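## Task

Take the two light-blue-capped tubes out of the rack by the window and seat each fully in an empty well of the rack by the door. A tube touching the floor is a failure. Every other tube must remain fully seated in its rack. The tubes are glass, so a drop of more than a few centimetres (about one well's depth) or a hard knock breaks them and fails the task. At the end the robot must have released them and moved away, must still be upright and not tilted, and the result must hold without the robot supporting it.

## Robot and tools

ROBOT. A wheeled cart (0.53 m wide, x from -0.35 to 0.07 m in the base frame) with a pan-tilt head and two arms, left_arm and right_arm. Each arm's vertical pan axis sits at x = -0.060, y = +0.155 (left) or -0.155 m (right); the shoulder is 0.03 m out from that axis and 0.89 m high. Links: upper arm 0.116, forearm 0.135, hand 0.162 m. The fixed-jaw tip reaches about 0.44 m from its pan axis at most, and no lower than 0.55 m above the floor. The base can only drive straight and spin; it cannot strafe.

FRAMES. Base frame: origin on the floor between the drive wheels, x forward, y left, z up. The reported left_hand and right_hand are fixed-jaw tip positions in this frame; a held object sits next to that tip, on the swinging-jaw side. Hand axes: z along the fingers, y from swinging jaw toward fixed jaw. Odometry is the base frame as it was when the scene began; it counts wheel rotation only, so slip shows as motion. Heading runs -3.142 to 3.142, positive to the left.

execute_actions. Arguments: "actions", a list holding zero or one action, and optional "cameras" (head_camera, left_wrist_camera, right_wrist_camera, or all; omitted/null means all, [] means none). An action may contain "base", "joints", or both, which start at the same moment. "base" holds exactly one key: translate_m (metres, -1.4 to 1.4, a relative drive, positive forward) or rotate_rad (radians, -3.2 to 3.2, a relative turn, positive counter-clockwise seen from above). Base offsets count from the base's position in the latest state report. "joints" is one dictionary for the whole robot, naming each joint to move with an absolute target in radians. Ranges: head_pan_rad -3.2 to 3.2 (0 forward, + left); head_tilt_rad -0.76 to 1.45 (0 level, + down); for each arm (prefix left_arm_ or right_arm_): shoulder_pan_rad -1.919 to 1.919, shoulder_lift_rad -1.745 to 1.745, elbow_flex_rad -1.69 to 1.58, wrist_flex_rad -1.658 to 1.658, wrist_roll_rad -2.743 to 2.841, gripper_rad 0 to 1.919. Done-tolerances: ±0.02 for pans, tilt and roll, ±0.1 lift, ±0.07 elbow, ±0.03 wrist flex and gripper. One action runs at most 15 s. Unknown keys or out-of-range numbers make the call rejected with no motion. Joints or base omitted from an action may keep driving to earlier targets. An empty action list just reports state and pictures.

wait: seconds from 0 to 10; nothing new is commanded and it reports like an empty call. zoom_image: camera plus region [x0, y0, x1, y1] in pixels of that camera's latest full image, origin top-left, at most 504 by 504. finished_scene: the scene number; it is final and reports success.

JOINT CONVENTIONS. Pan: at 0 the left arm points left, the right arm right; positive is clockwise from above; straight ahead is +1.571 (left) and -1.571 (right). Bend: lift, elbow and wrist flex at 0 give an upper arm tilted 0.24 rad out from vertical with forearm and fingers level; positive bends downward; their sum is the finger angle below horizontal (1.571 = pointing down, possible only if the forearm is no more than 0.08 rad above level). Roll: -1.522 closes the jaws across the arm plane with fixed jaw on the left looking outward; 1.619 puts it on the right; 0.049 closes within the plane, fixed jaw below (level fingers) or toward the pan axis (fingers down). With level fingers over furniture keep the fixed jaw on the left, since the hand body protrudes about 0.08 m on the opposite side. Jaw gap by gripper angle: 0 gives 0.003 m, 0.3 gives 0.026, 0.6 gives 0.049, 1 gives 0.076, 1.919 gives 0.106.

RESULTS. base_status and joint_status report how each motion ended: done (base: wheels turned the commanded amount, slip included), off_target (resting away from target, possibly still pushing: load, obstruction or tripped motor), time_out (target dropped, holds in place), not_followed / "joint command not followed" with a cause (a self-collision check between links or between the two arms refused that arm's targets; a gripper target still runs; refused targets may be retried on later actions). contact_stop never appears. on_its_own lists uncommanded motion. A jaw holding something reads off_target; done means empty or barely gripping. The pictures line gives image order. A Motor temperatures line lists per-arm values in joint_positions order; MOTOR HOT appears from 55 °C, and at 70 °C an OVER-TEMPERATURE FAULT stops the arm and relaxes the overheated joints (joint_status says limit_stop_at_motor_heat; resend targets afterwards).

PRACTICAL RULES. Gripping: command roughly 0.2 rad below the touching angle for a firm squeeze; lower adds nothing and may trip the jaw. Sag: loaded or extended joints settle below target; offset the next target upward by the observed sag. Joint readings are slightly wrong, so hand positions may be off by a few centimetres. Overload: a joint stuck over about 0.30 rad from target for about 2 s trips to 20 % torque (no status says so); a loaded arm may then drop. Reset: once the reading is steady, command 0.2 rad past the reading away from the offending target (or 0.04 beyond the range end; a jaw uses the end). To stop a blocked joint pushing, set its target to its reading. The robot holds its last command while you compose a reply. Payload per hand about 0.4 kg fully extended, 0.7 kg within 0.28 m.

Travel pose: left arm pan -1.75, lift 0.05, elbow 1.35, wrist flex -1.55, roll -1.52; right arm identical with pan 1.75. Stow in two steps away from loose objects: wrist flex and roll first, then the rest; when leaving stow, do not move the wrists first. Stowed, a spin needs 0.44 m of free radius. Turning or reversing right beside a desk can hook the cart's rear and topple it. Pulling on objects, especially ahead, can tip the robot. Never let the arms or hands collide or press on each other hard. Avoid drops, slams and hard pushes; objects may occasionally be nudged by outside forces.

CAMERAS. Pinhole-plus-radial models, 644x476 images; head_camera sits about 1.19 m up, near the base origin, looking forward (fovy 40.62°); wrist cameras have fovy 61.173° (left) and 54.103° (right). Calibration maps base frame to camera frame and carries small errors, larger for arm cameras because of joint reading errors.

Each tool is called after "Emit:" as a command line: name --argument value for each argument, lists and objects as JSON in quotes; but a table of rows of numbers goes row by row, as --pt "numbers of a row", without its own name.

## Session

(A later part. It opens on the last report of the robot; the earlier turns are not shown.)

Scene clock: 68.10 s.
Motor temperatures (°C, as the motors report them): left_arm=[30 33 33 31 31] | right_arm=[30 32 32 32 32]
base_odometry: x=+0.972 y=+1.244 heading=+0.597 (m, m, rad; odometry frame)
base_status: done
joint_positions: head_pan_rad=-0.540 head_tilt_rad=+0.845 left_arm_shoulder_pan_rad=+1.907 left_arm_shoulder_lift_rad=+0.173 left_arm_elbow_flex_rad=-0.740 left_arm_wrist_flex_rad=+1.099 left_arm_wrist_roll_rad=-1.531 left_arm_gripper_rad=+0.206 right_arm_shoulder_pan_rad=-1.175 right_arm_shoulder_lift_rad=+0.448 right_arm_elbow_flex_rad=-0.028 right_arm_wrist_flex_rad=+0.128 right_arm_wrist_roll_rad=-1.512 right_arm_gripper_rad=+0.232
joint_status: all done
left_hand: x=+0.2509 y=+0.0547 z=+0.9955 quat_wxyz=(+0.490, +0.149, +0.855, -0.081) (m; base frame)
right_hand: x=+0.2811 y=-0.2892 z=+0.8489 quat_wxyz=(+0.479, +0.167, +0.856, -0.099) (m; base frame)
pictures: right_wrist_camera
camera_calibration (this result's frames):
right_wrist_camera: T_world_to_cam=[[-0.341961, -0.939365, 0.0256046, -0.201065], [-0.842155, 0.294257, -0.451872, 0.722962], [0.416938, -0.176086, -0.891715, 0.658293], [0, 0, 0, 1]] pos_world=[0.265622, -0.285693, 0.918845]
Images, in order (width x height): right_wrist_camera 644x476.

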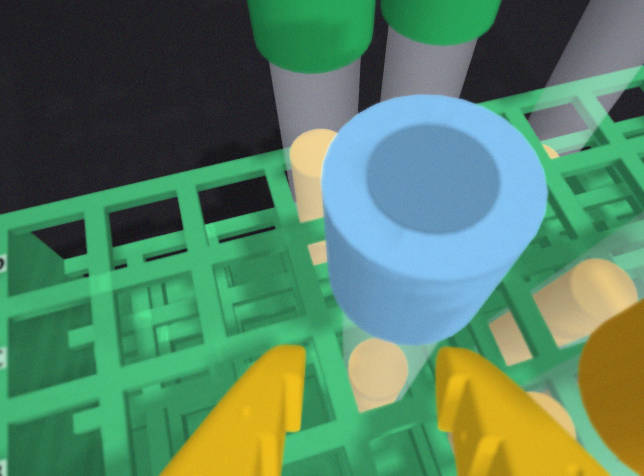

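Emit:
execute_actions --actions '[{"base":{"translate_m":0.017},"joints":{"right_arm_shoulder_pan_rad":-1.14}}]' --cameras '[]'

Emit:
execute_actions --actions '[{"joints":{"right_arm_gripper_rad":0}}]' --cameras '["right_wrist_camera"]'

Emit:
execute_actions --actions '[{"joints":{"right_arm_shoulder_lift_rad":0.28,"right_arm_elbow_flex_rad":-0.14,"right_arm_wrist_flex_rad":0.31}}]' --cameras '["right_wrist_camera"]'

Emit:
execute_actions --actions '[{"joints":{"right_arm_shoulder_lift_rad":0.24,"right_arm_elbow_flex_rad":-0.45,"right_arm_wrist_flex_rad":0.66}}]' --cameras '["right_wrist_camera","head_camera"]'

Scene clock: 70.40 s.
Motor temperatures (°C, as the motors report them): left_arm=[30 33 33 31 31] | right_arm=[30 32 32 32 32]
base_odometry: x=+0.987 y=+1.254 heading=+0.598 (m, m, rad; odometry frame)
base_status: done
joint_positions: head_pan_rad=-0.540 head_tilt_rad=+0.845 left_arm_shoulder_pan_rad=+1.907 left_arm_shoulder_lift_rad=+0.173 left_arm_elbow_flex_rad=-0.740 left_arm_wrist_flex_rad=+1.099 left_arm_wrist_roll_rad=-1.531 left_arm_gripper_rad=+0.206 right_arm_shoulder_pan_rad=-1.150 right_arm_shoulder_lift_rad=+0.450 right_arm_elbow_flex_rad=-0.028 right_arm_wrist_flex_rad=+0.130 right_arm_wrist_roll_rad=-1.512 right_arm_gripper_rad=+0.231
joint_status: all done
left_hand: x=+0.2509 y=+0.0547 z=+0.9955 quat_wxyz=(+0.490, +0.149, +0.855, -0.081) (m; base frame)
right_hand: x=+0.2775 y=-0.2975 z=+0.8482 quat_wxyz=(+0.476, +0.178, +0.855, -0.104) (m; base frame)
pictures: none
No camera images: the call's "cameras" was empty. Leave "cameras" out to get every camera's image.

Scene clock: 71.00 s.
Motor temperatures (°C, as the motors report them): left_arm=[30 33 33 31 31] | right_arm=[30 32 32 32 32]
base_odometry: x=+0.987 y=+1.254 heading=+0.598 (m, m, rad; odometry frame)
base_status: not commanded
joint_positions: head_pan_rad=-0.540 head_tilt_rad=+0.845 left_arm_shoulder_pan_rad=+1.907 left_arm_shoulder_lift_rad=+0.173 left_arm_elbow_flex_rad=-0.740 left_arm_wrist_flex_rad=+1.099 left_arm_wrist_roll_rad=-1.531 left_arm_gripper_rad=+0.206 right_arm_shoulder_pan_rad=-1.143 right_arm_shoulder_lift_rad=+0.450 right_arm_elbow_flex_rad=-0.028 right_arm_wrist_flex_rad=+0.130 right_arm_wrist_roll_rad=-1.512 right_arm_gripper_rad=+0.169
joint_status: right_arm_gripper_rad off_target (ended at +0.169, target +0.000)
left_hand: x=+0.2509 y=+0.0547 z=+0.9955 quat_wxyz=(+0.490, +0.149, +0.855, -0.081) (m; base frame)
right_hand: x=+0.2764 y=-0.3000 z=+0.8482 quat_wxyz=(+0.476, +0.181, +0.854, -0.106) (m; base frame)
pictures: right_wrist_camera
camera_calibration (this result's frames):
right_wrist_camera: T_world_to_cam=[[-0.371968, -0.927896, 0.0254609, -0.200966], [-0.833498, 0.321802, -0.449137, 0.725433], [0.40856, -0.188286, -0.8931, 0.65752], [0, 0, 0, 1]] pos_world=[0.261258, -0.29612, 0.918167]
Images, in order (width x height): right_wrist_camera 644x476.

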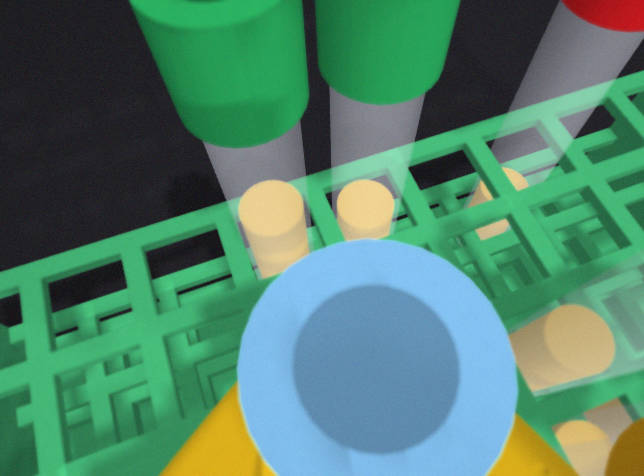

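Scene clock: 71.80 s.
Motor temperatures (°C, as the motors report them): left_arm=[30 33 33 31 31] | right_arm=[30 32 32 32 32]
base_odometry: x=+0.987 y=+1.254 heading=+0.598 (m, m, rad; odometry frame)
base_status: not commanded
joint_positions: head_pan_rad=-0.540 head_tilt_rad=+0.845 left_arm_shoulder_pan_rad=+1.907 left_arm_shoulder_lift_rad=+0.173 left_arm_elbow_flex_rad=-0.740 left_arm_wrist_flex_rad=+1.099 left_arm_wrist_roll_rad=-1.531 left_arm_gripper_rad=+0.206 right_arm_shoulder_pan_rad=-1.143 right_arm_shoulder_lift_rad=+0.350 right_arm_elbow_flex_rad=-0.091 right_arm_wrist_flex_rad=+0.309 right_arm_wrist_roll_rad=-1.512 right_arm_gripper_rad=+0.168
joint_status: all done
left_hand: x=+0.2509 y=+0.0547 z=+0.9955 quat_wxyz=(+0.490, +0.149, +0.855, -0.081) (m; base frame)
right_hand: x=+0.2726 y=-0.2983 z=+0.8737 quat_wxyz=(+0.469, +0.182, +0.858, -0.104) (m; base frame)
pictures: right_wrist_camera
camera_calibration (this result's frames):
right_wrist_camera: T_world_to_cam=[[-0.371583, -0.928072, 0.0246663, -0.200886], [-0.840277, 0.324896, -0.434025, 0.72278], [0.394793, -0.182003, -0.900563, 0.694387], [0, 0, 0, 1]] pos_world=[0.258551, -0.294884, 0.943998]
Images, in order (width x height): right_wrist_camera 644x476.

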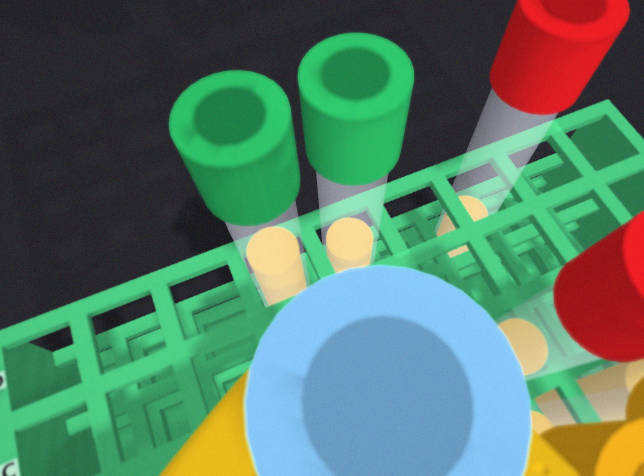

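Scene clock: 72.80 s.
Motor temperatures (°C, as the motors report them): left_arm=[30 33 33 31 31] | right_arm=[30 32 32 32 32]
base_odometry: x=+0.987 y=+1.254 heading=+0.598 (m, m, rad; odometry frame)
base_status: not commanded
joint_positions: head_pan_rad=-0.540 head_tilt_rad=+0.845 left_arm_shoulder_pan_rad=+1.907 left_arm_shoulder_lift_rad=+0.173 left_arm_elbow_flex_rad=-0.740 left_arm_wrist_flex_rad=+1.099 left_arm_wrist_roll_rad=-1.531 left_arm_gripper_rad=+0.206 right_arm_shoulder_pan_rad=-1.143 right_arm_shoulder_lift_rad=+0.306 right_arm_elbow_flex_rad=-0.402 right_arm_wrist_flex_rad=+0.659 right_arm_wrist_roll_rad=-1.512 right_arm_gripper_rad=+0.168
joint_status: all done
left_hand: x=+0.2509 y=+0.0547 z=+0.9955 quat_wxyz=(+0.490, +0.149, +0.855, -0.081) (m; base frame)
right_hand: x=+0.2710 y=-0.2976 z=+0.9251 quat_wxyz=(+0.471, +0.182, +0.857, -0.105) (m; base frame)
pictures: head_camera, right_wrist_camera
camera_calibration (this result's frames):
head_camera: T_world_to_cam=[[-0.519052, -0.854171, 0.0312539, -0.060865], [-0.67044, 0.384179, -0.634758, 0.742211], [0.530184, -0.350426, -0.772079, 0.906137], [0, 0, 0, 1]] pos_world=[-0.0144044, -0.0195967, 1.17264]
right_wrist_camera: T_world_to_cam=[[-0.371721, -0.928009, 0.0249561, -0.202282], [-0.837839, 0.323783, -0.439535, 0.747612], [0.399812, -0.184294, -0.897879, 0.736881], [0, 0, 0, 1]] pos_world=[0.256572, -0.293981, 0.995279]
Images, in order (width x height): head_camera 644x476, right_wrist_camera 644x476.

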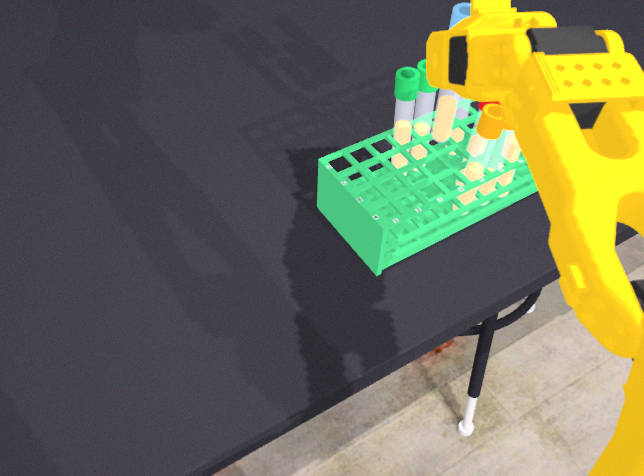

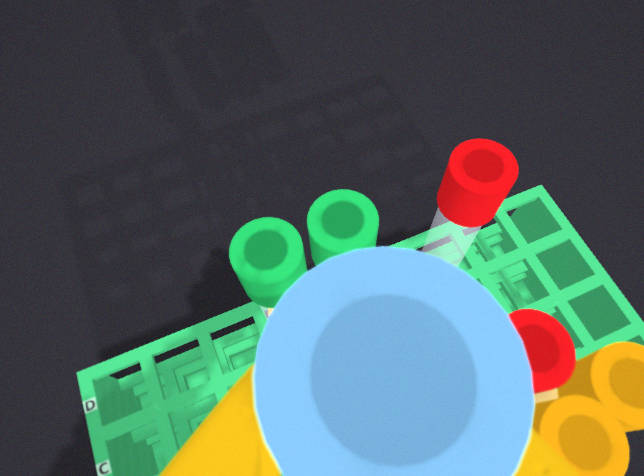

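Emit:
execute_actions --actions '[{"base":{"translate_m":-0.55},"joints":{"head_pan_rad":-0.2,"head_tilt_rad":0.35,"right_arm_shoulder_pan_rad":-1.25,"left_arm_shoulder_pan_rad":1.6}}]' --cameras '["head_camera"]'

Emit:
execute_actions --actions '[{"base":{"rotate_rad":-2.85}}]' --cameras '["head_camera"]'

Emit:
execute_actions --actions '[{"base":{"translate_m":1.3}}]' --cameras '["head_camera"]'

Scene clock: 77.47 s.
Motor temperatures (°C, as the motors report them): left_arm=[30 33 33 31 31] | right_arm=[30 32 32 32 32]
base_odometry: x=+0.532 y=+0.944 heading=+0.601 (m, m, rad; odometry frame)
base_status: done
joint_positions: head_pan_rad=-0.210 head_tilt_rad=+0.363 left_arm_shoulder_pan_rad=+1.606 left_arm_shoulder_lift_rad=+0.173 left_arm_elbow_flex_rad=-0.740 left_arm_wrist_flex_rad=+1.099 left_arm_wrist_roll_rad=-1.531 left_arm_gripper_rad=+0.206 right_arm_shoulder_pan_rad=-1.239 right_arm_shoulder_lift_rad=+0.306 right_arm_elbow_flex_rad=-0.402 right_arm_wrist_flex_rad=+0.659 right_arm_wrist_roll_rad=-1.512 right_arm_gripper_rad=+0.168
joint_status: all done
left_hand: x=+0.2666 y=+0.1513 z=+0.9955 quat_wxyz=(+0.497, +0.019, +0.868, -0.007) (m; base frame)
right_hand: x=+0.2832 y=-0.2650 z=+0.9251 quat_wxyz=(+0.476, +0.140, +0.864, -0.082) (m; base frame)
pictures: head_camera
camera_calibration (this result's frames):
head_camera: T_world_to_cam=[[-0.22751, -0.973454, 0.0250154, -0.039982], [-0.38479, 0.0662732, -0.920622, 1.08467], [0.894525, -0.219076, -0.389654, 0.483089], [0, 0, 0, 1]] pos_world=[-0.0238632, -0.00497148, 1.1878]
Images, in order (width x height): head_camera 644x476.

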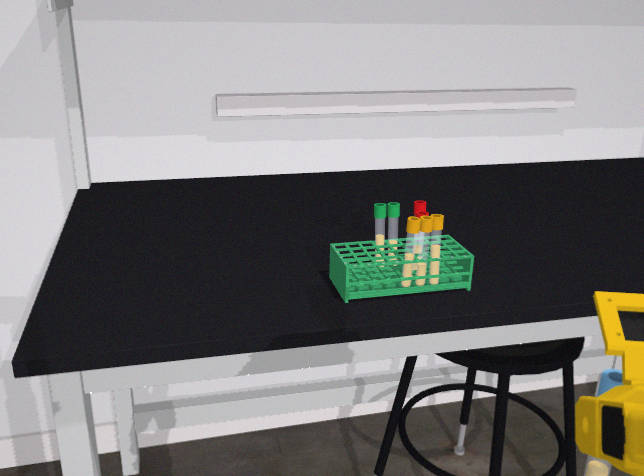

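Scene clock: 81.70 s.
Motor temperatures (°C, as the motors report them): left_arm=[30 33 33 31 31] | right_arm=[30 32 32 32 32]
base_odometry: x=+0.531 y=+0.943 heading=-2.248 (m, m, rad; odometry frame)
base_status: done
joint_positions: head_pan_rad=-0.210 head_tilt_rad=+0.363 left_arm_shoulder_pan_rad=+1.604 left_arm_shoulder_lift_rad=+0.173 left_arm_elbow_flex_rad=-0.740 left_arm_wrist_flex_rad=+1.099 left_arm_wrist_roll_rad=-1.531 left_arm_gripper_rad=+0.206 right_arm_shoulder_pan_rad=-1.241 right_arm_shoulder_lift_rad=+0.306 right_arm_elbow_flex_rad=-0.402 right_arm_wrist_flex_rad=+0.659 right_arm_wrist_roll_rad=-1.512 right_arm_gripper_rad=+0.168
joint_status: not commanded
left_hand: x=+0.2667 y=+0.1518 z=+0.9955 quat_wxyz=(+0.497, +0.018, +0.868, -0.006) (m; base frame)
right_hand: x=+0.2834 y=-0.2645 z=+0.9251 quat_wxyz=(+0.476, +0.140, +0.865, -0.082) (m; base frame)
pictures: head_camera
camera_calibration (this result's frames):
head_camera: T_world_to_cam=[[-0.227486, -0.97346, 0.0250154, -0.0399809], [-0.384792, 0.0662639, -0.920622, 1.08467], [0.894531, -0.219055, -0.389654, 0.48309], [0, 0, 0, 1]] pos_world=[-0.0238631, -0.00497092, 1.1878]
Images, in order (width x height): head_camera 644x476.

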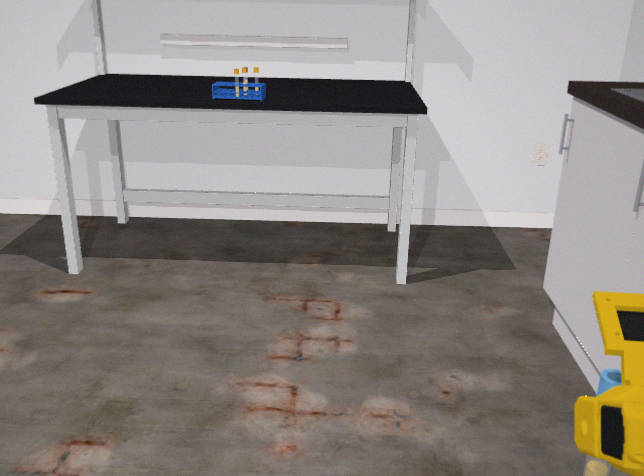

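Scene clock: 89.03 s.
Motor temperatures (°C, as the motors report them): left_arm=[30 33 33 31 31] | right_arm=[30 32 32 32 32]
base_odometry: x=-0.283 y=-0.070 heading=-2.245 (m, m, rad; odometry frame)
base_status: done
joint_positions: head_pan_rad=-0.210 head_tilt_rad=+0.363 left_arm_shoulder_pan_rad=+1.604 left_arm_shoulder_lift_rad=+0.173 left_arm_elbow_flex_rad=-0.740 left_arm_wrist_flex_rad=+1.099 left_arm_wrist_roll_rad=-1.531 left_arm_gripper_rad=+0.206 right_arm_shoulder_pan_rad=-1.241 right_arm_shoulder_lift_rad=+0.306 right_arm_elbow_flex_rad=-0.402 right_arm_wrist_flex_rad=+0.659 right_arm_wrist_roll_rad=-1.512 right_arm_gripper_rad=+0.168
joint_status: not commanded
left_hand: x=+0.2667 y=+0.1518 z=+0.9955 quat_wxyz=(+0.497, +0.018, +0.868, -0.006) (m; base frame)
right_hand: x=+0.2834 y=-0.2645 z=+0.9251 quat_wxyz=(+0.476, +0.140, +0.865, -0.082) (m; base frame)
pictures: head_camera
camera_calibration (this result's frames):
head_camera: T_world_to_cam=[[-0.227488, -0.97346, 0.0250139, -0.0399793], [-0.384726, 0.0662498, -0.92065, 1.0847], [0.894559, -0.21906, -0.389587, 0.483014], [0, 0, 0, 1]] pos_world=[-0.0238657, -0.00497036, 1.18781]
Images, in order (width x height): head_camera 644x476.

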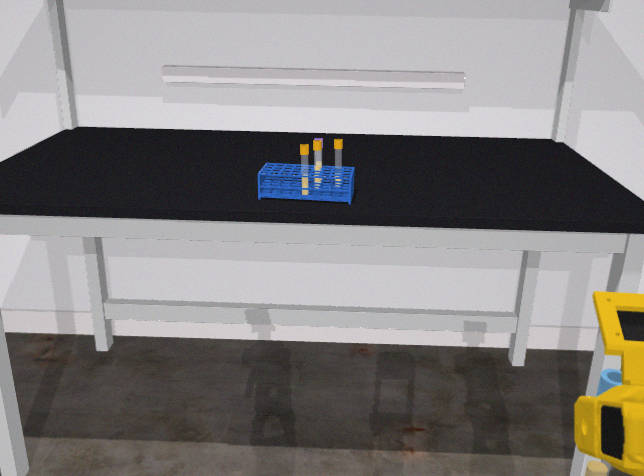

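Emit:
execute_actions --actions '[{"base":{"rotate_rad":-0.19},"joints":{"left_arm_shoulder_pan_rad":1.8,"left_arm_shoulder_lift_rad":0.33,"left_arm_wrist_flex_rad":1.15}}]' --cameras '[]'

Emit:
execute_actions --actions '[{"base":{"translate_m":0.9},"joints":{"head_pan_rad":0,"head_tilt_rad":0.85}}]' --cameras '["head_camera"]'

Scene clock: 90.83 s.
Motor temperatures (°C, as the motors report them): left_arm=[30 33 33 31 31] | right_arm=[30 32 32 32 32]
base_odometry: x=-0.284 y=-0.070 heading=-2.434 (m, m, rad; odometry frame)
base_status: done
joint_positions: head_pan_rad=-0.210 head_tilt_rad=+0.363 left_arm_shoulder_pan_rad=+1.796 left_arm_shoulder_lift_rad=+0.351 left_arm_elbow_flex_rad=-0.743 left_arm_wrist_flex_rad=+1.150 left_arm_wrist_roll_rad=-1.531 left_arm_gripper_rad=+0.206 right_arm_shoulder_pan_rad=-1.241 right_arm_shoulder_lift_rad=+0.306 right_arm_elbow_flex_rad=-0.402 right_arm_wrist_flex_rad=+0.659 right_arm_wrist_roll_rad=-1.512 right_arm_gripper_rad=+0.168
joint_status: all done
left_hand: x=+0.2679 y=+0.0878 z=+0.9362 quat_wxyz=(+0.394, +0.107, +0.912, -0.043) (m; base frame)
right_hand: x=+0.2834 y=-0.2645 z=+0.9251 quat_wxyz=(+0.476, +0.140, +0.865, -0.082) (m; base frame)
pictures: none
No camera images: the call's "cameras" was empty. Leave "cameras" out to get every camera's image.

Scene clock: 96.10 s.
Motor temperatures (°C, as the motors report them): left_arm=[30 33 33 31 31] | right_arm=[30 32 32 32 32]
base_odometry: x=-0.968 y=-0.655 heading=-2.432 (m, m, rad; odometry frame)
base_status: done
joint_positions: head_pan_rad=-0.010 head_tilt_rad=+0.845 left_arm_shoulder_pan_rad=+1.796 left_arm_shoulder_lift_rad=+0.351 left_arm_elbow_flex_rad=-0.743 left_arm_wrist_flex_rad=+1.150 left_arm_wrist_roll_rad=-1.531 left_arm_gripper_rad=+0.206 right_arm_shoulder_pan_rad=-1.241 right_arm_shoulder_lift_rad=+0.306 right_arm_elbow_flex_rad=-0.402 right_arm_wrist_flex_rad=+0.659 right_arm_wrist_roll_rad=-1.512 right_arm_gripper_rad=+0.168
joint_status: all done
left_hand: x=+0.2679 y=+0.0878 z=+0.9362 quat_wxyz=(+0.394, +0.107, +0.912, -0.043) (m; base frame)
right_hand: x=+0.2834 y=-0.2645 z=+0.9251 quat_wxyz=(+0.476, +0.140, +0.865, -0.082) (m; base frame)
pictures: head_camera
camera_calibration (this result's frames):
head_camera: T_world_to_cam=[[-0.0157625, -0.999387, 0.0312532, -0.0372097], [-0.772607, -0.00766725, -0.634838, 0.737502], [0.634689, -0.0341531, -0.772013, 0.910972], [0, 0, 0, 1]] pos_world=[-0.00897163, -0.000419708, 1.17264]
Images, in order (width x height): head_camera 644x476.

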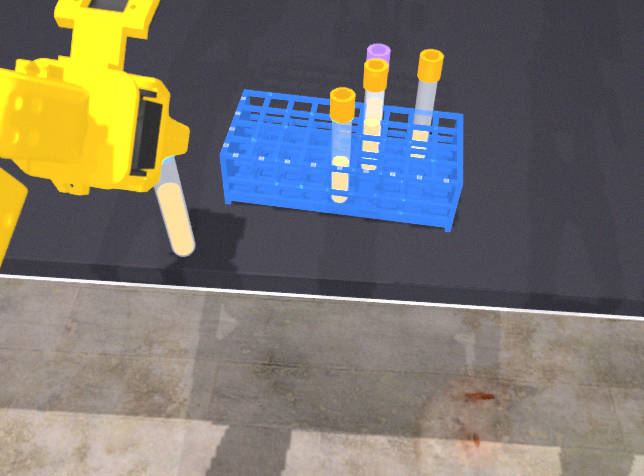

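Emit:
execute_actions --actions '[{"base":{"rotate_rad":-0.1},"joints":{"left_arm_shoulder_pan_rad":1.82,"left_arm_elbow_flex_rad":-0.67,"left_arm_wrist_flex_rad":1.055}}]' --cameras '[]'

Emit:
execute_actions --actions '[{"base":{"translate_m":0.122},"joints":{"head_tilt_rad":1.0}}]' --cameras '["head_camera","left_wrist_camera"]'

Scene clock: 98.20 s.
Motor temperatures (°C, as the motors report them): left_arm=[30 33 33 31 31] | right_arm=[30 32 32 32 32]
base_odometry: x=-0.969 y=-0.655 heading=-2.533 (m, m, rad; odometry frame)
base_status: done
joint_positions: head_pan_rad=-0.010 head_tilt_rad=+0.845 left_arm_shoulder_pan_rad=+1.816 left_arm_shoulder_lift_rad=+0.352 left_arm_elbow_flex_rad=-0.662 left_arm_wrist_flex_rad=+1.068 left_arm_wrist_roll_rad=-1.531 left_arm_gripper_rad=+0.206 right_arm_shoulder_pan_rad=-1.242 right_arm_shoulder_lift_rad=+0.306 right_arm_elbow_flex_rad=-0.402 right_arm_wrist_flex_rad=+0.659 right_arm_wrist_roll_rad=-1.512 right_arm_gripper_rad=+0.168
joint_status: all done
left_hand: x=+0.2706 y=+0.0802 z=+0.9256 quat_wxyz=(+0.392, +0.116, +0.911, -0.047) (m; base frame)
right_hand: x=+0.2836 y=-0.2639 z=+0.9251 quat_wxyz=(+0.476, +0.139, +0.865, -0.081) (m; base frame)
pictures: none
No camera images: the call's "cameras" was empty. Leave "cameras" out to get every camera's image.

Scene clock: 99.73 s.
Motor temperatures (°C, as the motors report them): left_arm=[30 33 33 31 31] | right_arm=[30 32 32 32 32]
base_odometry: x=-1.069 y=-0.725 heading=-2.535 (m, m, rad; odometry frame)
base_status: done
joint_positions: head_pan_rad=-0.010 head_tilt_rad=+0.995 left_arm_shoulder_pan_rad=+1.816 left_arm_shoulder_lift_rad=+0.352 left_arm_elbow_flex_rad=-0.662 left_arm_wrist_flex_rad=+1.068 left_arm_wrist_roll_rad=-1.531 left_arm_gripper_rad=+0.206 right_arm_shoulder_pan_rad=-1.242 right_arm_shoulder_lift_rad=+0.304 right_arm_elbow_flex_rad=-0.402 right_arm_wrist_flex_rad=+0.659 right_arm_wrist_roll_rad=-1.512 right_arm_gripper_rad=+0.168
joint_status: all done
left_hand: x=+0.2706 y=+0.0802 z=+0.9256 quat_wxyz=(+0.392, +0.116, +0.911, -0.047) (m; base frame)
right_hand: x=+0.2835 y=-0.2639 z=+0.9256 quat_wxyz=(+0.477, +0.139, +0.864, -0.081) (m; base frame)
pictures: head_camera, left_wrist_camera
camera_calibration (this result's frames):
head_camera: T_world_to_cam=[[-0.0109337, -0.999436, 0.0317653, -0.0375721], [-0.85892, -0.00687861, -0.512064, 0.592132], [0.511994, -0.0328826, -0.85836, 1.00459], [0, 0, 0, 1]] pos_world=[-0.00616125, -0.000444276, 1.1667]
left_wrist_camera: T_world_to_cam=[[-0.209911, -0.977697, -0.00677731, 0.140007], [-0.954868, 0.20649, -0.213517, 0.462765], [0.210154, -0.0383482, -0.976916, 0.9217], [0, 0, 0, 1]] pos_world=[0.27757, 0.0766735, 1.00018]
Images, in order (width x height): head_camera 644x476, left_wrist_camera 644x476.

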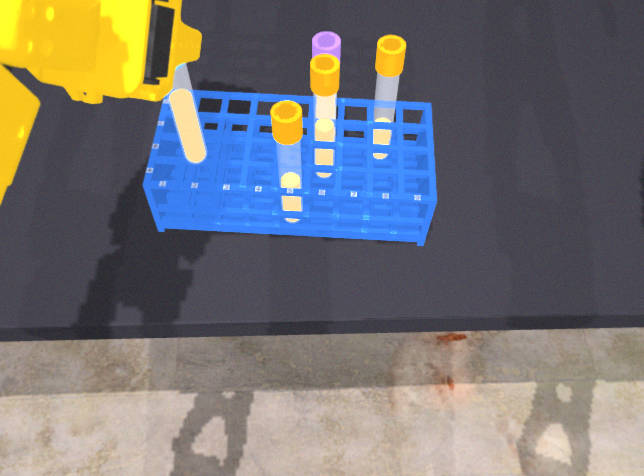

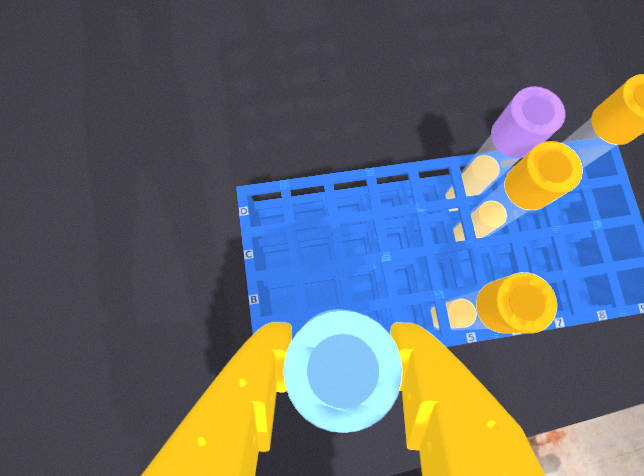

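Emit:
execute_actions --actions '[{"base":{"translate_m":-0.006},"joints":{"left_arm_shoulder_pan_rad":1.802,"left_arm_elbow_flex_rad":-0.52,"left_arm_wrist_flex_rad":0.905}}]' --cameras '["head_camera"]'

Emit:
zoom_image --camera "head_camera" --region '[120,60,320,240]'

Scene clock: 101.10 s.
Motor temperatures (°C, as the motors report them): left_arm=[30 33 33 31 31] | right_arm=[30 32 32 32 32]
base_odometry: x=-1.064 y=-0.721 heading=-2.536 (m, m, rad; odometry frame)
base_status: done
joint_positions: head_pan_rad=-0.010 head_tilt_rad=+0.995 left_arm_shoulder_pan_rad=+1.808 left_arm_shoulder_lift_rad=+0.352 left_arm_elbow_flex_rad=-0.510 left_arm_wrist_flex_rad=+0.923 left_arm_wrist_roll_rad=-1.531 left_arm_gripper_rad=+0.206 right_arm_shoulder_pan_rad=-1.242 right_arm_shoulder_lift_rad=+0.304 right_arm_elbow_flex_rad=-0.402 right_arm_wrist_flex_rad=+0.659 right_arm_wrist_roll_rad=-1.512 right_arm_gripper_rad=+0.168
joint_status: all done
left_hand: x=+0.2758 y=+0.0816 z=+0.9051 quat_wxyz=(+0.390, +0.113, +0.913, -0.045) (m; base frame)
right_hand: x=+0.2835 y=-0.2639 z=+0.9256 quat_wxyz=(+0.477, +0.139, +0.864, -0.081) (m; base frame)
pictures: head_camera
camera_calibration (this result's frames):
head_camera: T_world_to_cam=[[-0.0109329, -0.999436, 0.0317653, -0.0375721], [-0.858938, -0.00687806, -0.512033, 0.592095], [0.511962, -0.0328825, -0.858378, 1.00461], [0, 0, 0, 1]] pos_world=[-0.00616068, -0.000444299, 1.1667]
Images, in order (width x height): head_camera 644x476.

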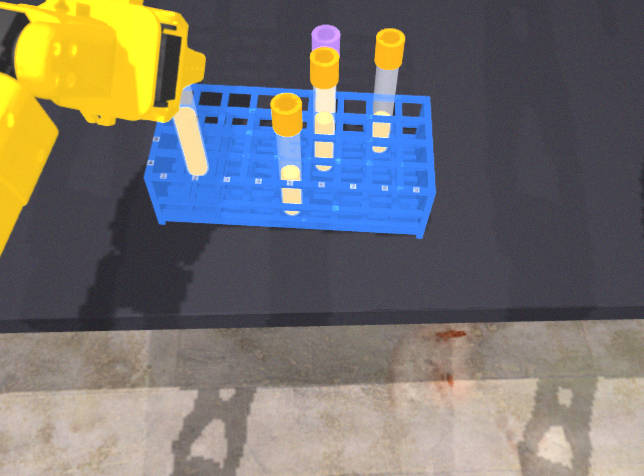

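Region (120, 60, 320, 240) of head_camera's 644x476 image, scaled by 2.520; it fills the top 454 rows of this view, and the rest is white.

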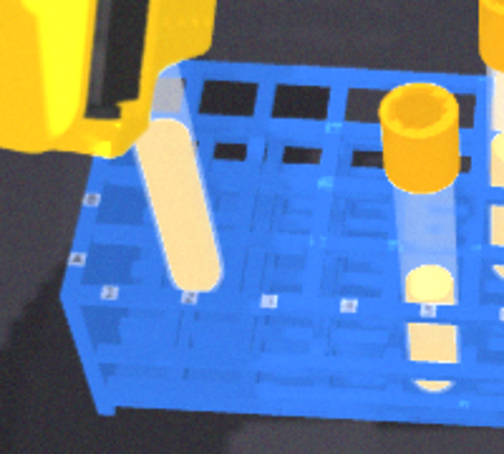

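Appears in.

Emit:
execute_actions --actions '[{"joints":{"left_arm_elbow_flex_rad":-0.37,"left_arm_wrist_flex_rad":0.75}}]' --cameras '["head_camera"]'

Emit:
execute_actions --actions '[{"joints":{"left_arm_elbow_flex_rad":-0.23,"left_arm_wrist_flex_rad":0.61}}]' --cameras '["head_camera","left_wrist_camera"]'

Scene clock: 102.47 s.
Motor temperatures (°C, as the motors report them): left_arm=[30 33 33 31 31] | right_arm=[30 32 32 32 32]
base_odometry: x=-1.064 y=-0.721 heading=-2.536 (m, m, rad; odometry frame)
base_status: not commanded
joint_positions: head_pan_rad=-0.010 head_tilt_rad=+0.995 left_arm_shoulder_pan_rad=+1.808 left_arm_shoulder_lift_rad=+0.354 left_arm_elbow_flex_rad=-0.358 left_arm_wrist_flex_rad=+0.769 left_arm_wrist_roll_rad=-1.531 left_arm_gripper_rad=+0.206 right_arm_shoulder_pan_rad=-1.242 right_arm_shoulder_lift_rad=+0.304 right_arm_elbow_flex_rad=-0.402 right_arm_wrist_flex_rad=+0.659 right_arm_wrist_roll_rad=-1.512 right_arm_gripper_rad=+0.168
joint_status: all done
left_hand: x=+0.2784 y=+0.0810 z=+0.8845 quat_wxyz=(+0.390, +0.113, +0.913, -0.045) (m; base frame)
right_hand: x=+0.2835 y=-0.2639 z=+0.9256 quat_wxyz=(+0.477, +0.139, +0.864, -0.081) (m; base frame)
pictures: head_camera
camera_calibration (this result's frames):
head_camera: T_world_to_cam=[[-0.0109327, -0.999436, 0.0317653, -0.0375721], [-0.858938, -0.00687829, -0.512033, 0.592095], [0.511962, -0.0328823, -0.858378, 1.00461], [0, 0, 0, 1]] pos_world=[-0.00616068, -0.000444288, 1.1667]
Images, in order (width x height): head_camera 644x476.

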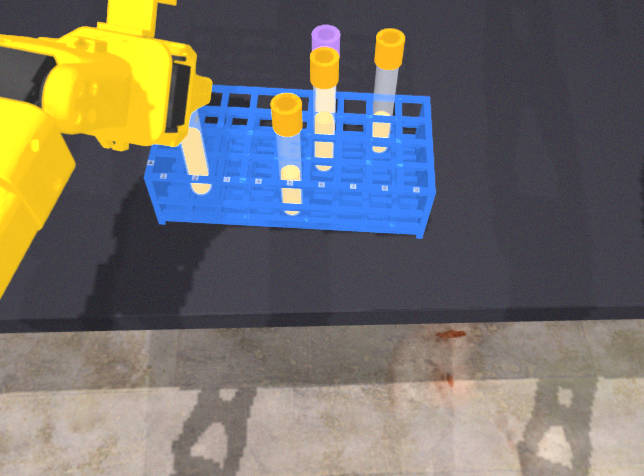

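Scene clock: 103.27 s.
Motor temperatures (°C, as the motors report them): left_arm=[30 33 33 31 31] | right_arm=[30 32 32 32 32]
base_odometry: x=-1.064 y=-0.721 heading=-2.536 (m, m, rad; odometry frame)
base_status: not commanded
joint_positions: head_pan_rad=-0.010 head_tilt_rad=+0.995 left_arm_shoulder_pan_rad=+1.808 left_arm_shoulder_lift_rad=+0.354 left_arm_elbow_flex_rad=-0.220 left_arm_wrist_flex_rad=+0.628 left_arm_wrist_roll_rad=-1.531 left_arm_gripper_rad=+0.206 right_arm_shoulder_pan_rad=-1.242 right_arm_shoulder_lift_rad=+0.304 right_arm_elbow_flex_rad=-0.402 right_arm_wrist_flex_rad=+0.659 right_arm_wrist_roll_rad=-1.512 right_arm_gripper_rad=+0.168
joint_status: all done
left_hand: x=+0.2782 y=+0.0811 z=+0.8662 quat_wxyz=(+0.391, +0.113, +0.912, -0.045) (m; base frame)
right_hand: x=+0.2835 y=-0.2639 z=+0.9256 quat_wxyz=(+0.477, +0.139, +0.864, -0.081) (m; base frame)
pictures: head_camera, left_wrist_camera
camera_calibration (this result's frames):
head_camera: T_world_to_cam=[[-0.0109326, -0.999436, 0.0317653, -0.0375721], [-0.858938, -0.00687833, -0.512033, 0.592095], [0.511962, -0.0328823, -0.858378, 1.00461], [0, 0, 0, 1]] pos_world=[-0.00616068, -0.000444286, 1.1667]
left_wrist_camera: T_world_to_cam=[[-0.202427, -0.979273, -0.00688072, 0.140148], [-0.957056, 0.199313, -0.21052, 0.455852], [0.207528, -0.0360297, -0.977565, 0.863254], [0, 0, 0, 1]] pos_world=[0.285496, 0.0774889, 0.940818]
Images, in order (width x height): head_camera 644x476, left_wrist_camera 644x476.

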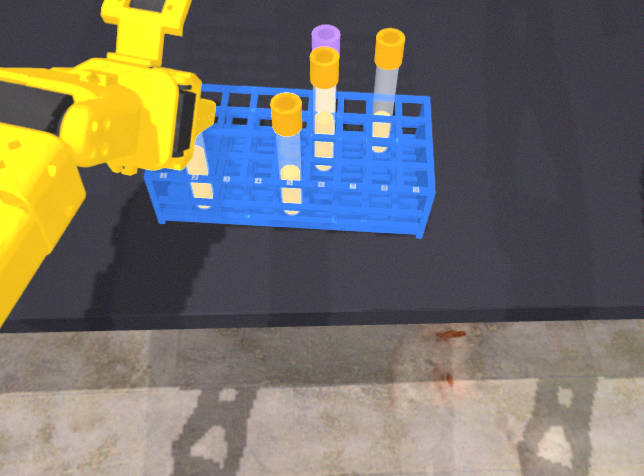

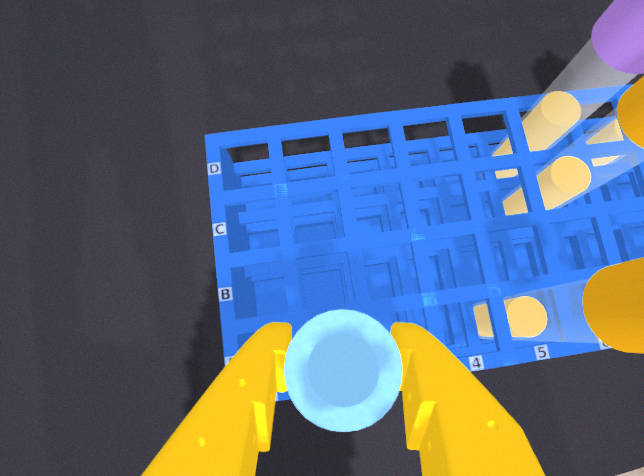

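Emit:
execute_actions --actions '[{"joints":{"left_arm_gripper_rad":0.45}}]' --cameras '[]'

Emit:
execute_actions --actions '[{"joints":{"left_arm_shoulder_lift_rad":-0.1}}]' --cameras '[]'

Emit:
execute_actions --actions '[{"base":{"translate_m":-0.012},"joints":{"left_arm_shoulder_pan_rad":0.9,"right_arm_shoulder_pan_rad":-1.8,"head_pan_rad":-0.15,"right_arm_elbow_flex_rad":-0.3,"right_arm_wrist_flex_rad":0.535}}]' --cameras '["head_camera","right_wrist_camera"]'

Scene clock: 105.20 s.
Motor temperatures (°C, as the motors report them): left_arm=[30 33 33 31 31] | right_arm=[30 32 32 32 32]
base_odometry: x=-1.064 y=-0.721 heading=-2.536 (m, m, rad; odometry frame)
base_status: not commanded
joint_positions: head_pan_rad=-0.010 head_tilt_rad=+0.995 left_arm_shoulder_pan_rad=+1.808 left_arm_shoulder_lift_rad=+0.354 left_arm_elbow_flex_rad=-0.220 left_arm_wrist_flex_rad=+0.622 left_arm_wrist_roll_rad=-1.531 left_arm_gripper_rad=+0.442 right_arm_shoulder_pan_rad=-1.242 right_arm_shoulder_lift_rad=+0.304 right_arm_elbow_flex_rad=-0.402 right_arm_wrist_flex_rad=+0.659 right_arm_wrist_roll_rad=-1.512 right_arm_gripper_rad=+0.168
joint_status: all done
left_hand: x=+0.2789 y=+0.0809 z=+0.8670 quat_wxyz=(+0.394, +0.113, +0.911, -0.045) (m; base frame)
right_hand: x=+0.2835 y=-0.2639 z=+0.9256 quat_wxyz=(+0.477, +0.139, +0.864, -0.081) (m; base frame)
pictures: none
No camera images: the call's "cameras" was empty. Leave "cameras" out to get every camera's image.

Scene clock: 106.23 s.
Motor temperatures (°C, as the motors report them): left_arm=[30 33 33 31 31] | right_arm=[30 32 32 32 32]
base_odometry: x=-1.064 y=-0.721 heading=-2.536 (m, m, rad; odometry frame)
base_status: not commanded
joint_positions: head_pan_rad=-0.010 head_tilt_rad=+0.995 left_arm_shoulder_pan_rad=+1.808 left_arm_shoulder_lift_rad=-0.061 left_arm_elbow_flex_rad=-0.220 left_arm_wrist_flex_rad=+0.622 left_arm_wrist_roll_rad=-1.531 left_arm_gripper_rad=+0.443 right_arm_shoulder_pan_rad=-1.242 right_arm_shoulder_lift_rad=+0.304 right_arm_elbow_flex_rad=-0.402 right_arm_wrist_flex_rad=+0.659 right_arm_wrist_roll_rad=-1.512 right_arm_gripper_rad=+0.168
joint_status: all done
left_hand: x=+0.2635 y=+0.0846 z=+0.9966 quat_wxyz=(+0.573, +0.100, +0.811, -0.066) (m; base frame)
right_hand: x=+0.2835 y=-0.2639 z=+0.9256 quat_wxyz=(+0.477, +0.139, +0.864, -0.081) (m; base frame)
pictures: none
No camera images: the call's "cameras" was empty. Leave "cameras" out to get every camera's image.

Scene clock: 107.63 s.
Motor temperatures (°C, as the motors report them): left_arm=[30 33 33 31 31] | right_arm=[30 32 32 32 32]
base_odometry: x=-1.053 y=-0.714 heading=-2.536 (m, m, rad; odometry frame)
base_status: done
joint_positions: head_pan_rad=-0.140 head_tilt_rad=+0.995 left_arm_shoulder_pan_rad=+0.906 left_arm_shoulder_lift_rad=-0.064 left_arm_elbow_flex_rad=-0.220 left_arm_wrist_flex_rad=+0.622 left_arm_wrist_roll_rad=-1.531 left_arm_gripper_rad=+0.443 right_arm_shoulder_pan_rad=-1.788 right_arm_shoulder_lift_rad=+0.304 right_arm_elbow_flex_rad=-0.293 right_arm_wrist_flex_rad=+0.549 right_arm_wrist_roll_rad=-1.512 right_arm_gripper_rad=+0.168
joint_status: all done
left_hand: x=+0.1955 y=+0.3649 z=+0.9975 quat_wxyz=(+0.546, -0.263, +0.773, +0.191) (m; base frame)
right_hand: x=+0.2914 y=-0.0694 z=+0.9112 quat_wxyz=(+0.482, -0.099, +0.869, +0.050) (m; base frame)
pictures: head_camera, right_wrist_camera
camera_calibration (this result's frames):
head_camera: T_world_to_cam=[[-0.140493, -0.989572, 0.0317654, -0.0436615], [-0.852602, 0.104612, -0.511983, 0.592335], [0.503321, -0.0990132, -0.858408, 1.00424], [0, 0, 0, 1]] pos_world=[-0.00656251, -0.00573866, 1.1667]
right_wrist_camera: T_world_to_cam=[[0.261578, -0.964856, 0.0251006, -0.169812], [-0.862656, -0.245377, -0.442284, 0.654946], [0.432899, 0.0940384, -0.896524, 0.766703], [0, 0, 0, 1]] pos_world=[0.277507, -0.0752351, 0.981301]
Images, in order (width x height): head_camera 644x476, right_wrist_camera 644x476.

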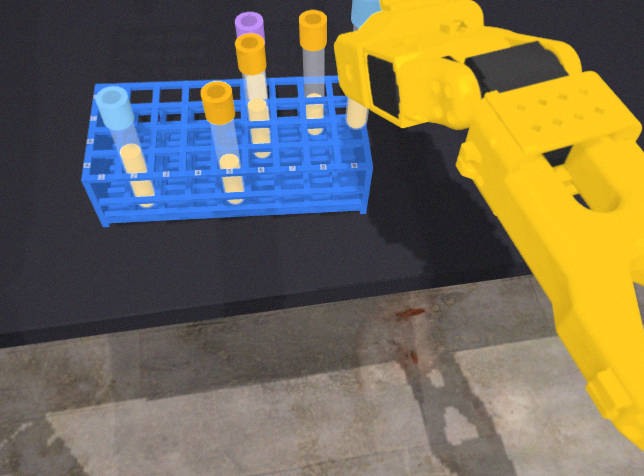

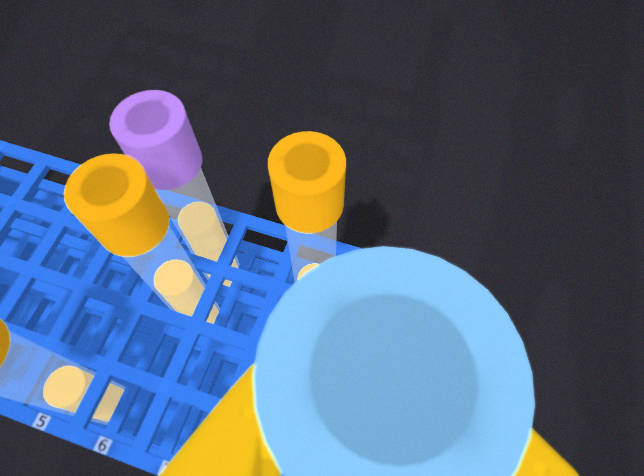

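Emit:
execute_actions --actions '[{"base":{"translate_m":-0.013},"joints":{"right_arm_shoulder_pan_rad":-1.815}}]' --cameras '["head_camera"]'

Emit:
execute_actions --actions '[{"joints":{"right_arm_shoulder_lift_rad":0.31,"right_arm_elbow_flex_rad":-0.17,"right_arm_wrist_flex_rad":0.38}}]' --cameras '["head_camera","right_wrist_camera"]'

Scene clock: 109.13 s.
Motor temperatures (°C, as the motors report them): left_arm=[30 33 33 31 31] | right_arm=[30 32 32 32 32]
base_odometry: x=-1.042 y=-0.706 heading=-2.536 (m, m, rad; odometry frame)
base_status: done
joint_positions: head_pan_rad=-0.140 head_tilt_rad=+0.995 left_arm_shoulder_pan_rad=+0.905 left_arm_shoulder_lift_rad=-0.064 left_arm_elbow_flex_rad=-0.220 left_arm_wrist_flex_rad=+0.622 left_arm_wrist_roll_rad=-1.531 left_arm_gripper_rad=+0.443 right_arm_shoulder_pan_rad=-1.802 right_arm_shoulder_lift_rad=+0.304 right_arm_elbow_flex_rad=-0.293 right_arm_wrist_flex_rad=+0.549 right_arm_wrist_roll_rad=-1.512 right_arm_gripper_rad=+0.168
joint_status: all done
left_hand: x=+0.1952 y=+0.3653 z=+0.9975 quat_wxyz=(+0.545, -0.263, +0.772, +0.191) (m; base frame)
right_hand: x=+0.2902 y=-0.0645 z=+0.9112 quat_wxyz=(+0.481, -0.105, +0.869, +0.054) (m; base frame)
pictures: head_camera
camera_calibration (this result's frames):
head_camera: T_world_to_cam=[[-0.14055, -0.989564, 0.0317654, -0.0436642], [-0.852608, 0.104664, -0.511962, 0.592311], [0.503294, -0.0990399, -0.858421, 1.00425], [0, 0, 0, 1]] pos_world=[-0.00656248, -0.00574109, 1.1667]
Images, in order (width x height): head_camera 644x476.

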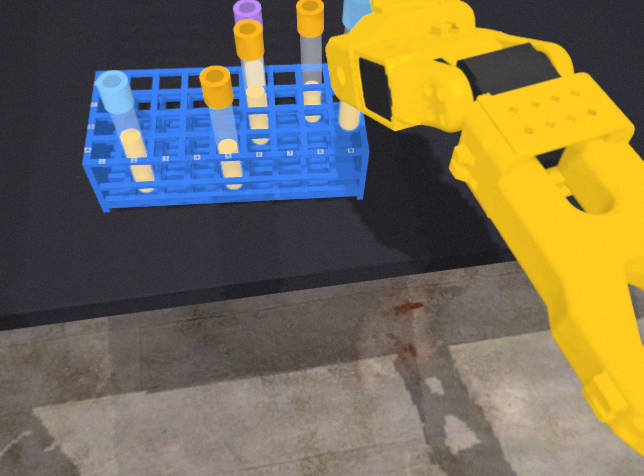

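Scene clock: 109.93 s.
Motor temperatures (°C, as the motors report them): left_arm=[30 33 33 31 31] | right_arm=[30 32 32 32 32]
base_odometry: x=-1.042 y=-0.706 heading=-2.536 (m, m, rad; odometry frame)
base_status: not commanded
joint_positions: head_pan_rad=-0.140 head_tilt_rad=+0.995 left_arm_shoulder_pan_rad=+0.905 left_arm_shoulder_lift_rad=-0.064 left_arm_elbow_flex_rad=-0.220 left_arm_wrist_flex_rad=+0.622 left_arm_wrist_roll_rad=-1.531 left_arm_gripper_rad=+0.443 right_arm_shoulder_pan_rad=-1.802 right_arm_shoulder_lift_rad=+0.327 right_arm_elbow_flex_rad=-0.161 right_arm_wrist_flex_rad=+0.397 right_arm_wrist_roll_rad=-1.512 right_arm_gripper_rad=+0.168
joint_status: all done
left_hand: x=+0.1952 y=+0.3653 z=+0.9975 quat_wxyz=(+0.545, -0.263, +0.772, +0.191) (m; base frame)
right_hand: x=+0.2912 y=-0.0643 z=+0.8885 quat_wxyz=(+0.480, -0.105, +0.869, +0.053) (m; base frame)
pictures: head_camera, right_wrist_camera
camera_calibration (this result's frames):
head_camera: T_world_to_cam=[[-0.14055, -0.989564, 0.0317654, -0.0436642], [-0.852608, 0.104664, -0.511962, 0.592311], [0.503295, -0.09904, -0.85842, 1.00425], [0, 0, 0, 1]] pos_world=[-0.00656248, -0.00574109, 1.1667]
right_wrist_camera: T_world_to_cam=[[0.274948, -0.961135, 0.0249561, -0.167807], [-0.860503, -0.257573, -0.439535, 0.642045], [0.428881, 0.0993743, -0.897879, 0.748716], [0, 0, 0, 1]] pos_world=[0.27751, -0.0703155, 0.958645]
Images, in order (width x height): head_camera 644x476, right_wrist_camera 644x476.

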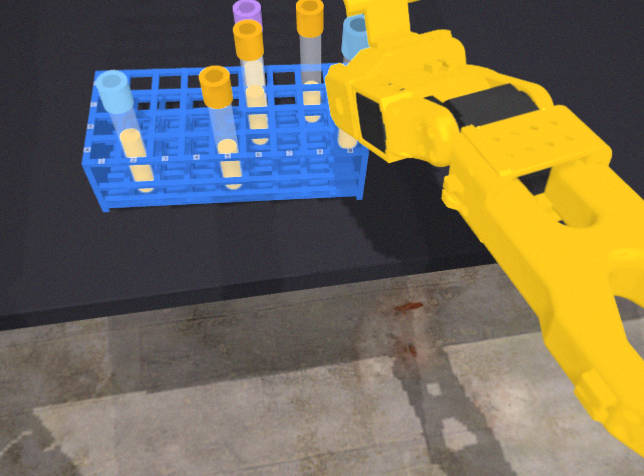

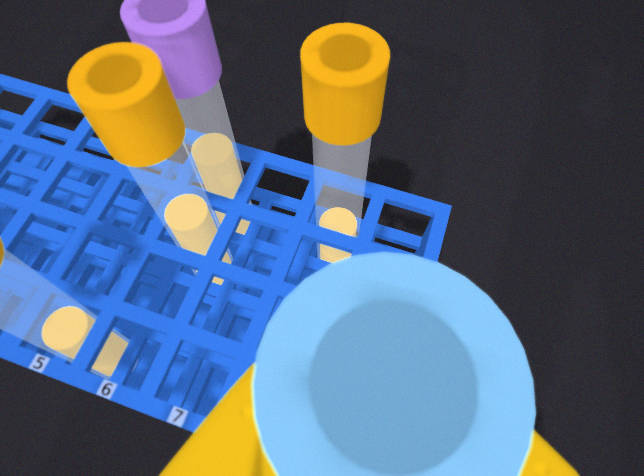

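Emit:
execute_actions --actions '[{"joints":{"right_arm_shoulder_lift_rad":0.385,"right_arm_elbow_flex_rad":-0.12,"right_arm_wrist_flex_rad":0.255}}]' --cameras '[]'

Emit:
execute_actions --actions '[{"joints":{"right_arm_shoulder_lift_rad":0.455,"right_arm_elbow_flex_rad":-0.06,"right_arm_wrist_flex_rad":0.125}}]' --cameras '["head_camera"]'

Scene clock: 111.40 s.
Motor temperatures (°C, as the motors report them): left_arm=[30 33 33 31 31] | right_arm=[30 32 32 32 32]
base_odometry: x=-1.042 y=-0.706 heading=-2.536 (m, m, rad; odometry frame)
base_status: not commanded
joint_positions: head_pan_rad=-0.140 head_tilt_rad=+0.995 left_arm_shoulder_pan_rad=+0.905 left_arm_shoulder_lift_rad=-0.064 left_arm_elbow_flex_rad=-0.220 left_arm_wrist_flex_rad=+0.622 left_arm_wrist_roll_rad=-1.531 left_arm_gripper_rad=+0.443 right_arm_shoulder_pan_rad=-1.802 right_arm_shoulder_lift_rad=+0.407 right_arm_elbow_flex_rad=-0.109 right_arm_wrist_flex_rad=+0.276 right_arm_wrist_roll_rad=-1.512 right_arm_gripper_rad=+0.168
joint_status: all done
left_hand: x=+0.1952 y=+0.3653 z=+0.9975 quat_wxyz=(+0.545, -0.263, +0.772, +0.191) (m; base frame)
right_hand: x=+0.2943 y=-0.0636 z=+0.8643 quat_wxyz=(+0.475, -0.106, +0.872, +0.053) (m; base frame)
pictures: none
No camera images: the call's "cameras" was empty. Leave "cameras" out to get every camera's image.

Scene clock: 112.17 s.
Motor temperatures (°C, as the motors report them): left_arm=[30 33 33 31 31] | right_arm=[30 32 32 32 32]
base_odometry: x=-1.042 y=-0.706 heading=-2.536 (m, m, rad; odometry frame)
base_status: not commanded
joint_positions: head_pan_rad=-0.140 head_tilt_rad=+0.995 left_arm_shoulder_pan_rad=+0.905 left_arm_shoulder_lift_rad=-0.064 left_arm_elbow_flex_rad=-0.220 left_arm_wrist_flex_rad=+0.622 left_arm_wrist_roll_rad=-1.531 left_arm_gripper_rad=+0.443 right_arm_shoulder_pan_rad=-1.802 right_arm_shoulder_lift_rad=+0.467 right_arm_elbow_flex_rad=-0.055 right_arm_wrist_flex_rad=+0.141 right_arm_wrist_roll_rad=-1.512 right_arm_gripper_rad=+0.168
joint_status: all done
left_hand: x=+0.1952 y=+0.3653 z=+0.9975 quat_wxyz=(+0.545, -0.263, +0.772, +0.191) (m; base frame)
right_hand: x=+0.2967 y=-0.0630 z=+0.8482 quat_wxyz=(+0.485, -0.105, +0.867, +0.054) (m; base frame)
pictures: head_camera
camera_calibration (this result's frames):
head_camera: T_world_to_cam=[[-0.140552, -0.989564, 0.0317654, -0.0436643], [-0.852609, 0.104666, -0.51196, 0.592309], [0.503292, -0.0990407, -0.858422, 1.00425], [0, 0, 0, 1]] pos_world=[-0.00656246, -0.00574118, 1.1667]
Images, in order (width x height): head_camera 644x476.

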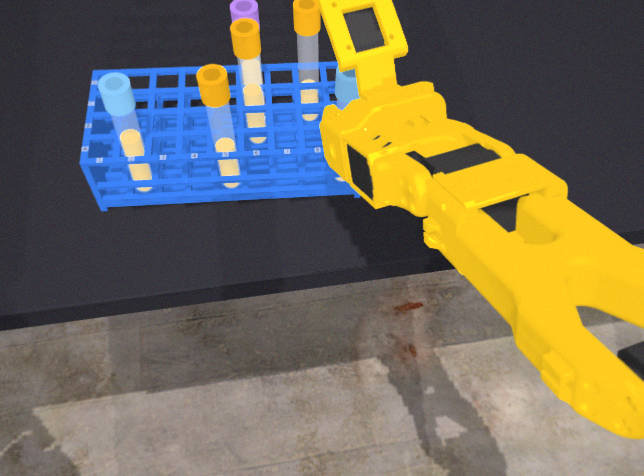

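Emit:
execute_actions --actions '[{"joints":{"right_arm_gripper_rad":0.5}}]' --cameras '[]'

Emit:
execute_actions --actions '[{"base":{"translate_m":-0.25}}]' --cameras '[]'

Emit:
finished_scene --scene 2

Scene clock: 113.57 s.
Motor temperatures (°C, as the motors report them): left_arm=[30 33 33 31 31] | right_arm=[30 32 32 32 32]
base_odometry: x=-1.042 y=-0.706 heading=-2.536 (m, m, rad; odometry frame)
base_status: not commanded
joint_positions: head_pan_rad=-0.140 head_tilt_rad=+0.995 left_arm_shoulder_pan_rad=+0.905 left_arm_shoulder_lift_rad=-0.064 left_arm_elbow_flex_rad=-0.220 left_arm_wrist_flex_rad=+0.622 left_arm_wrist_roll_rad=-1.531 left_arm_gripper_rad=+0.443 right_arm_shoulder_pan_rad=-1.802 right_arm_shoulder_lift_rad=+0.470 right_arm_elbow_flex_rad=-0.054 right_arm_wrist_flex_rad=+0.138 right_arm_wrist_roll_rad=-1.512 right_arm_gripper_rad=+0.487
joint_status: all done
left_hand: x=+0.1952 y=+0.3653 z=+0.9975 quat_wxyz=(+0.545, -0.263, +0.772, +0.191) (m; base frame)
right_hand: x=+0.2966 y=-0.0630 z=+0.8472 quat_wxyz=(+0.484, -0.105, +0.867, +0.054) (m; base frame)
pictures: none
No camera images: the call's "cameras" was empty. Leave "cameras" out to get every camera's image.

Scene clock: 115.60 s.
Motor temperatures (°C, as the motors report them): left_arm=[30 33 33 31 31] | right_arm=[30 32 32 32 32]
base_odometry: x=-0.837 y=-0.563 heading=-2.535 (m, m, rad; odometry frame)
base_status: done
joint_positions: head_pan_rad=-0.140 head_tilt_rad=+0.995 left_arm_shoulder_pan_rad=+0.905 left_arm_shoulder_lift_rad=-0.064 left_arm_elbow_flex_rad=-0.220 left_arm_wrist_flex_rad=+0.622 left_arm_wrist_roll_rad=-1.531 left_arm_gripper_rad=+0.443 right_arm_shoulder_pan_rad=-1.802 right_arm_shoulder_lift_rad=+0.470 right_arm_elbow_flex_rad=-0.054 right_arm_wrist_flex_rad=+0.138 right_arm_wrist_roll_rad=-1.512 right_arm_gripper_rad=+0.488
joint_status: not commanded
left_hand: x=+0.1952 y=+0.3653 z=+0.9975 quat_wxyz=(+0.545, -0.263, +0.772, +0.191) (m; base frame)
right_hand: x=+0.2966 y=-0.0630 z=+0.8472 quat_wxyz=(+0.484, -0.105, +0.867, +0.054) (m; base frame)
pictures: none
No camera images: the call's "cameras" was empty. Leave "cameras" out to get every camera's image.

The scene is finished: the task was done.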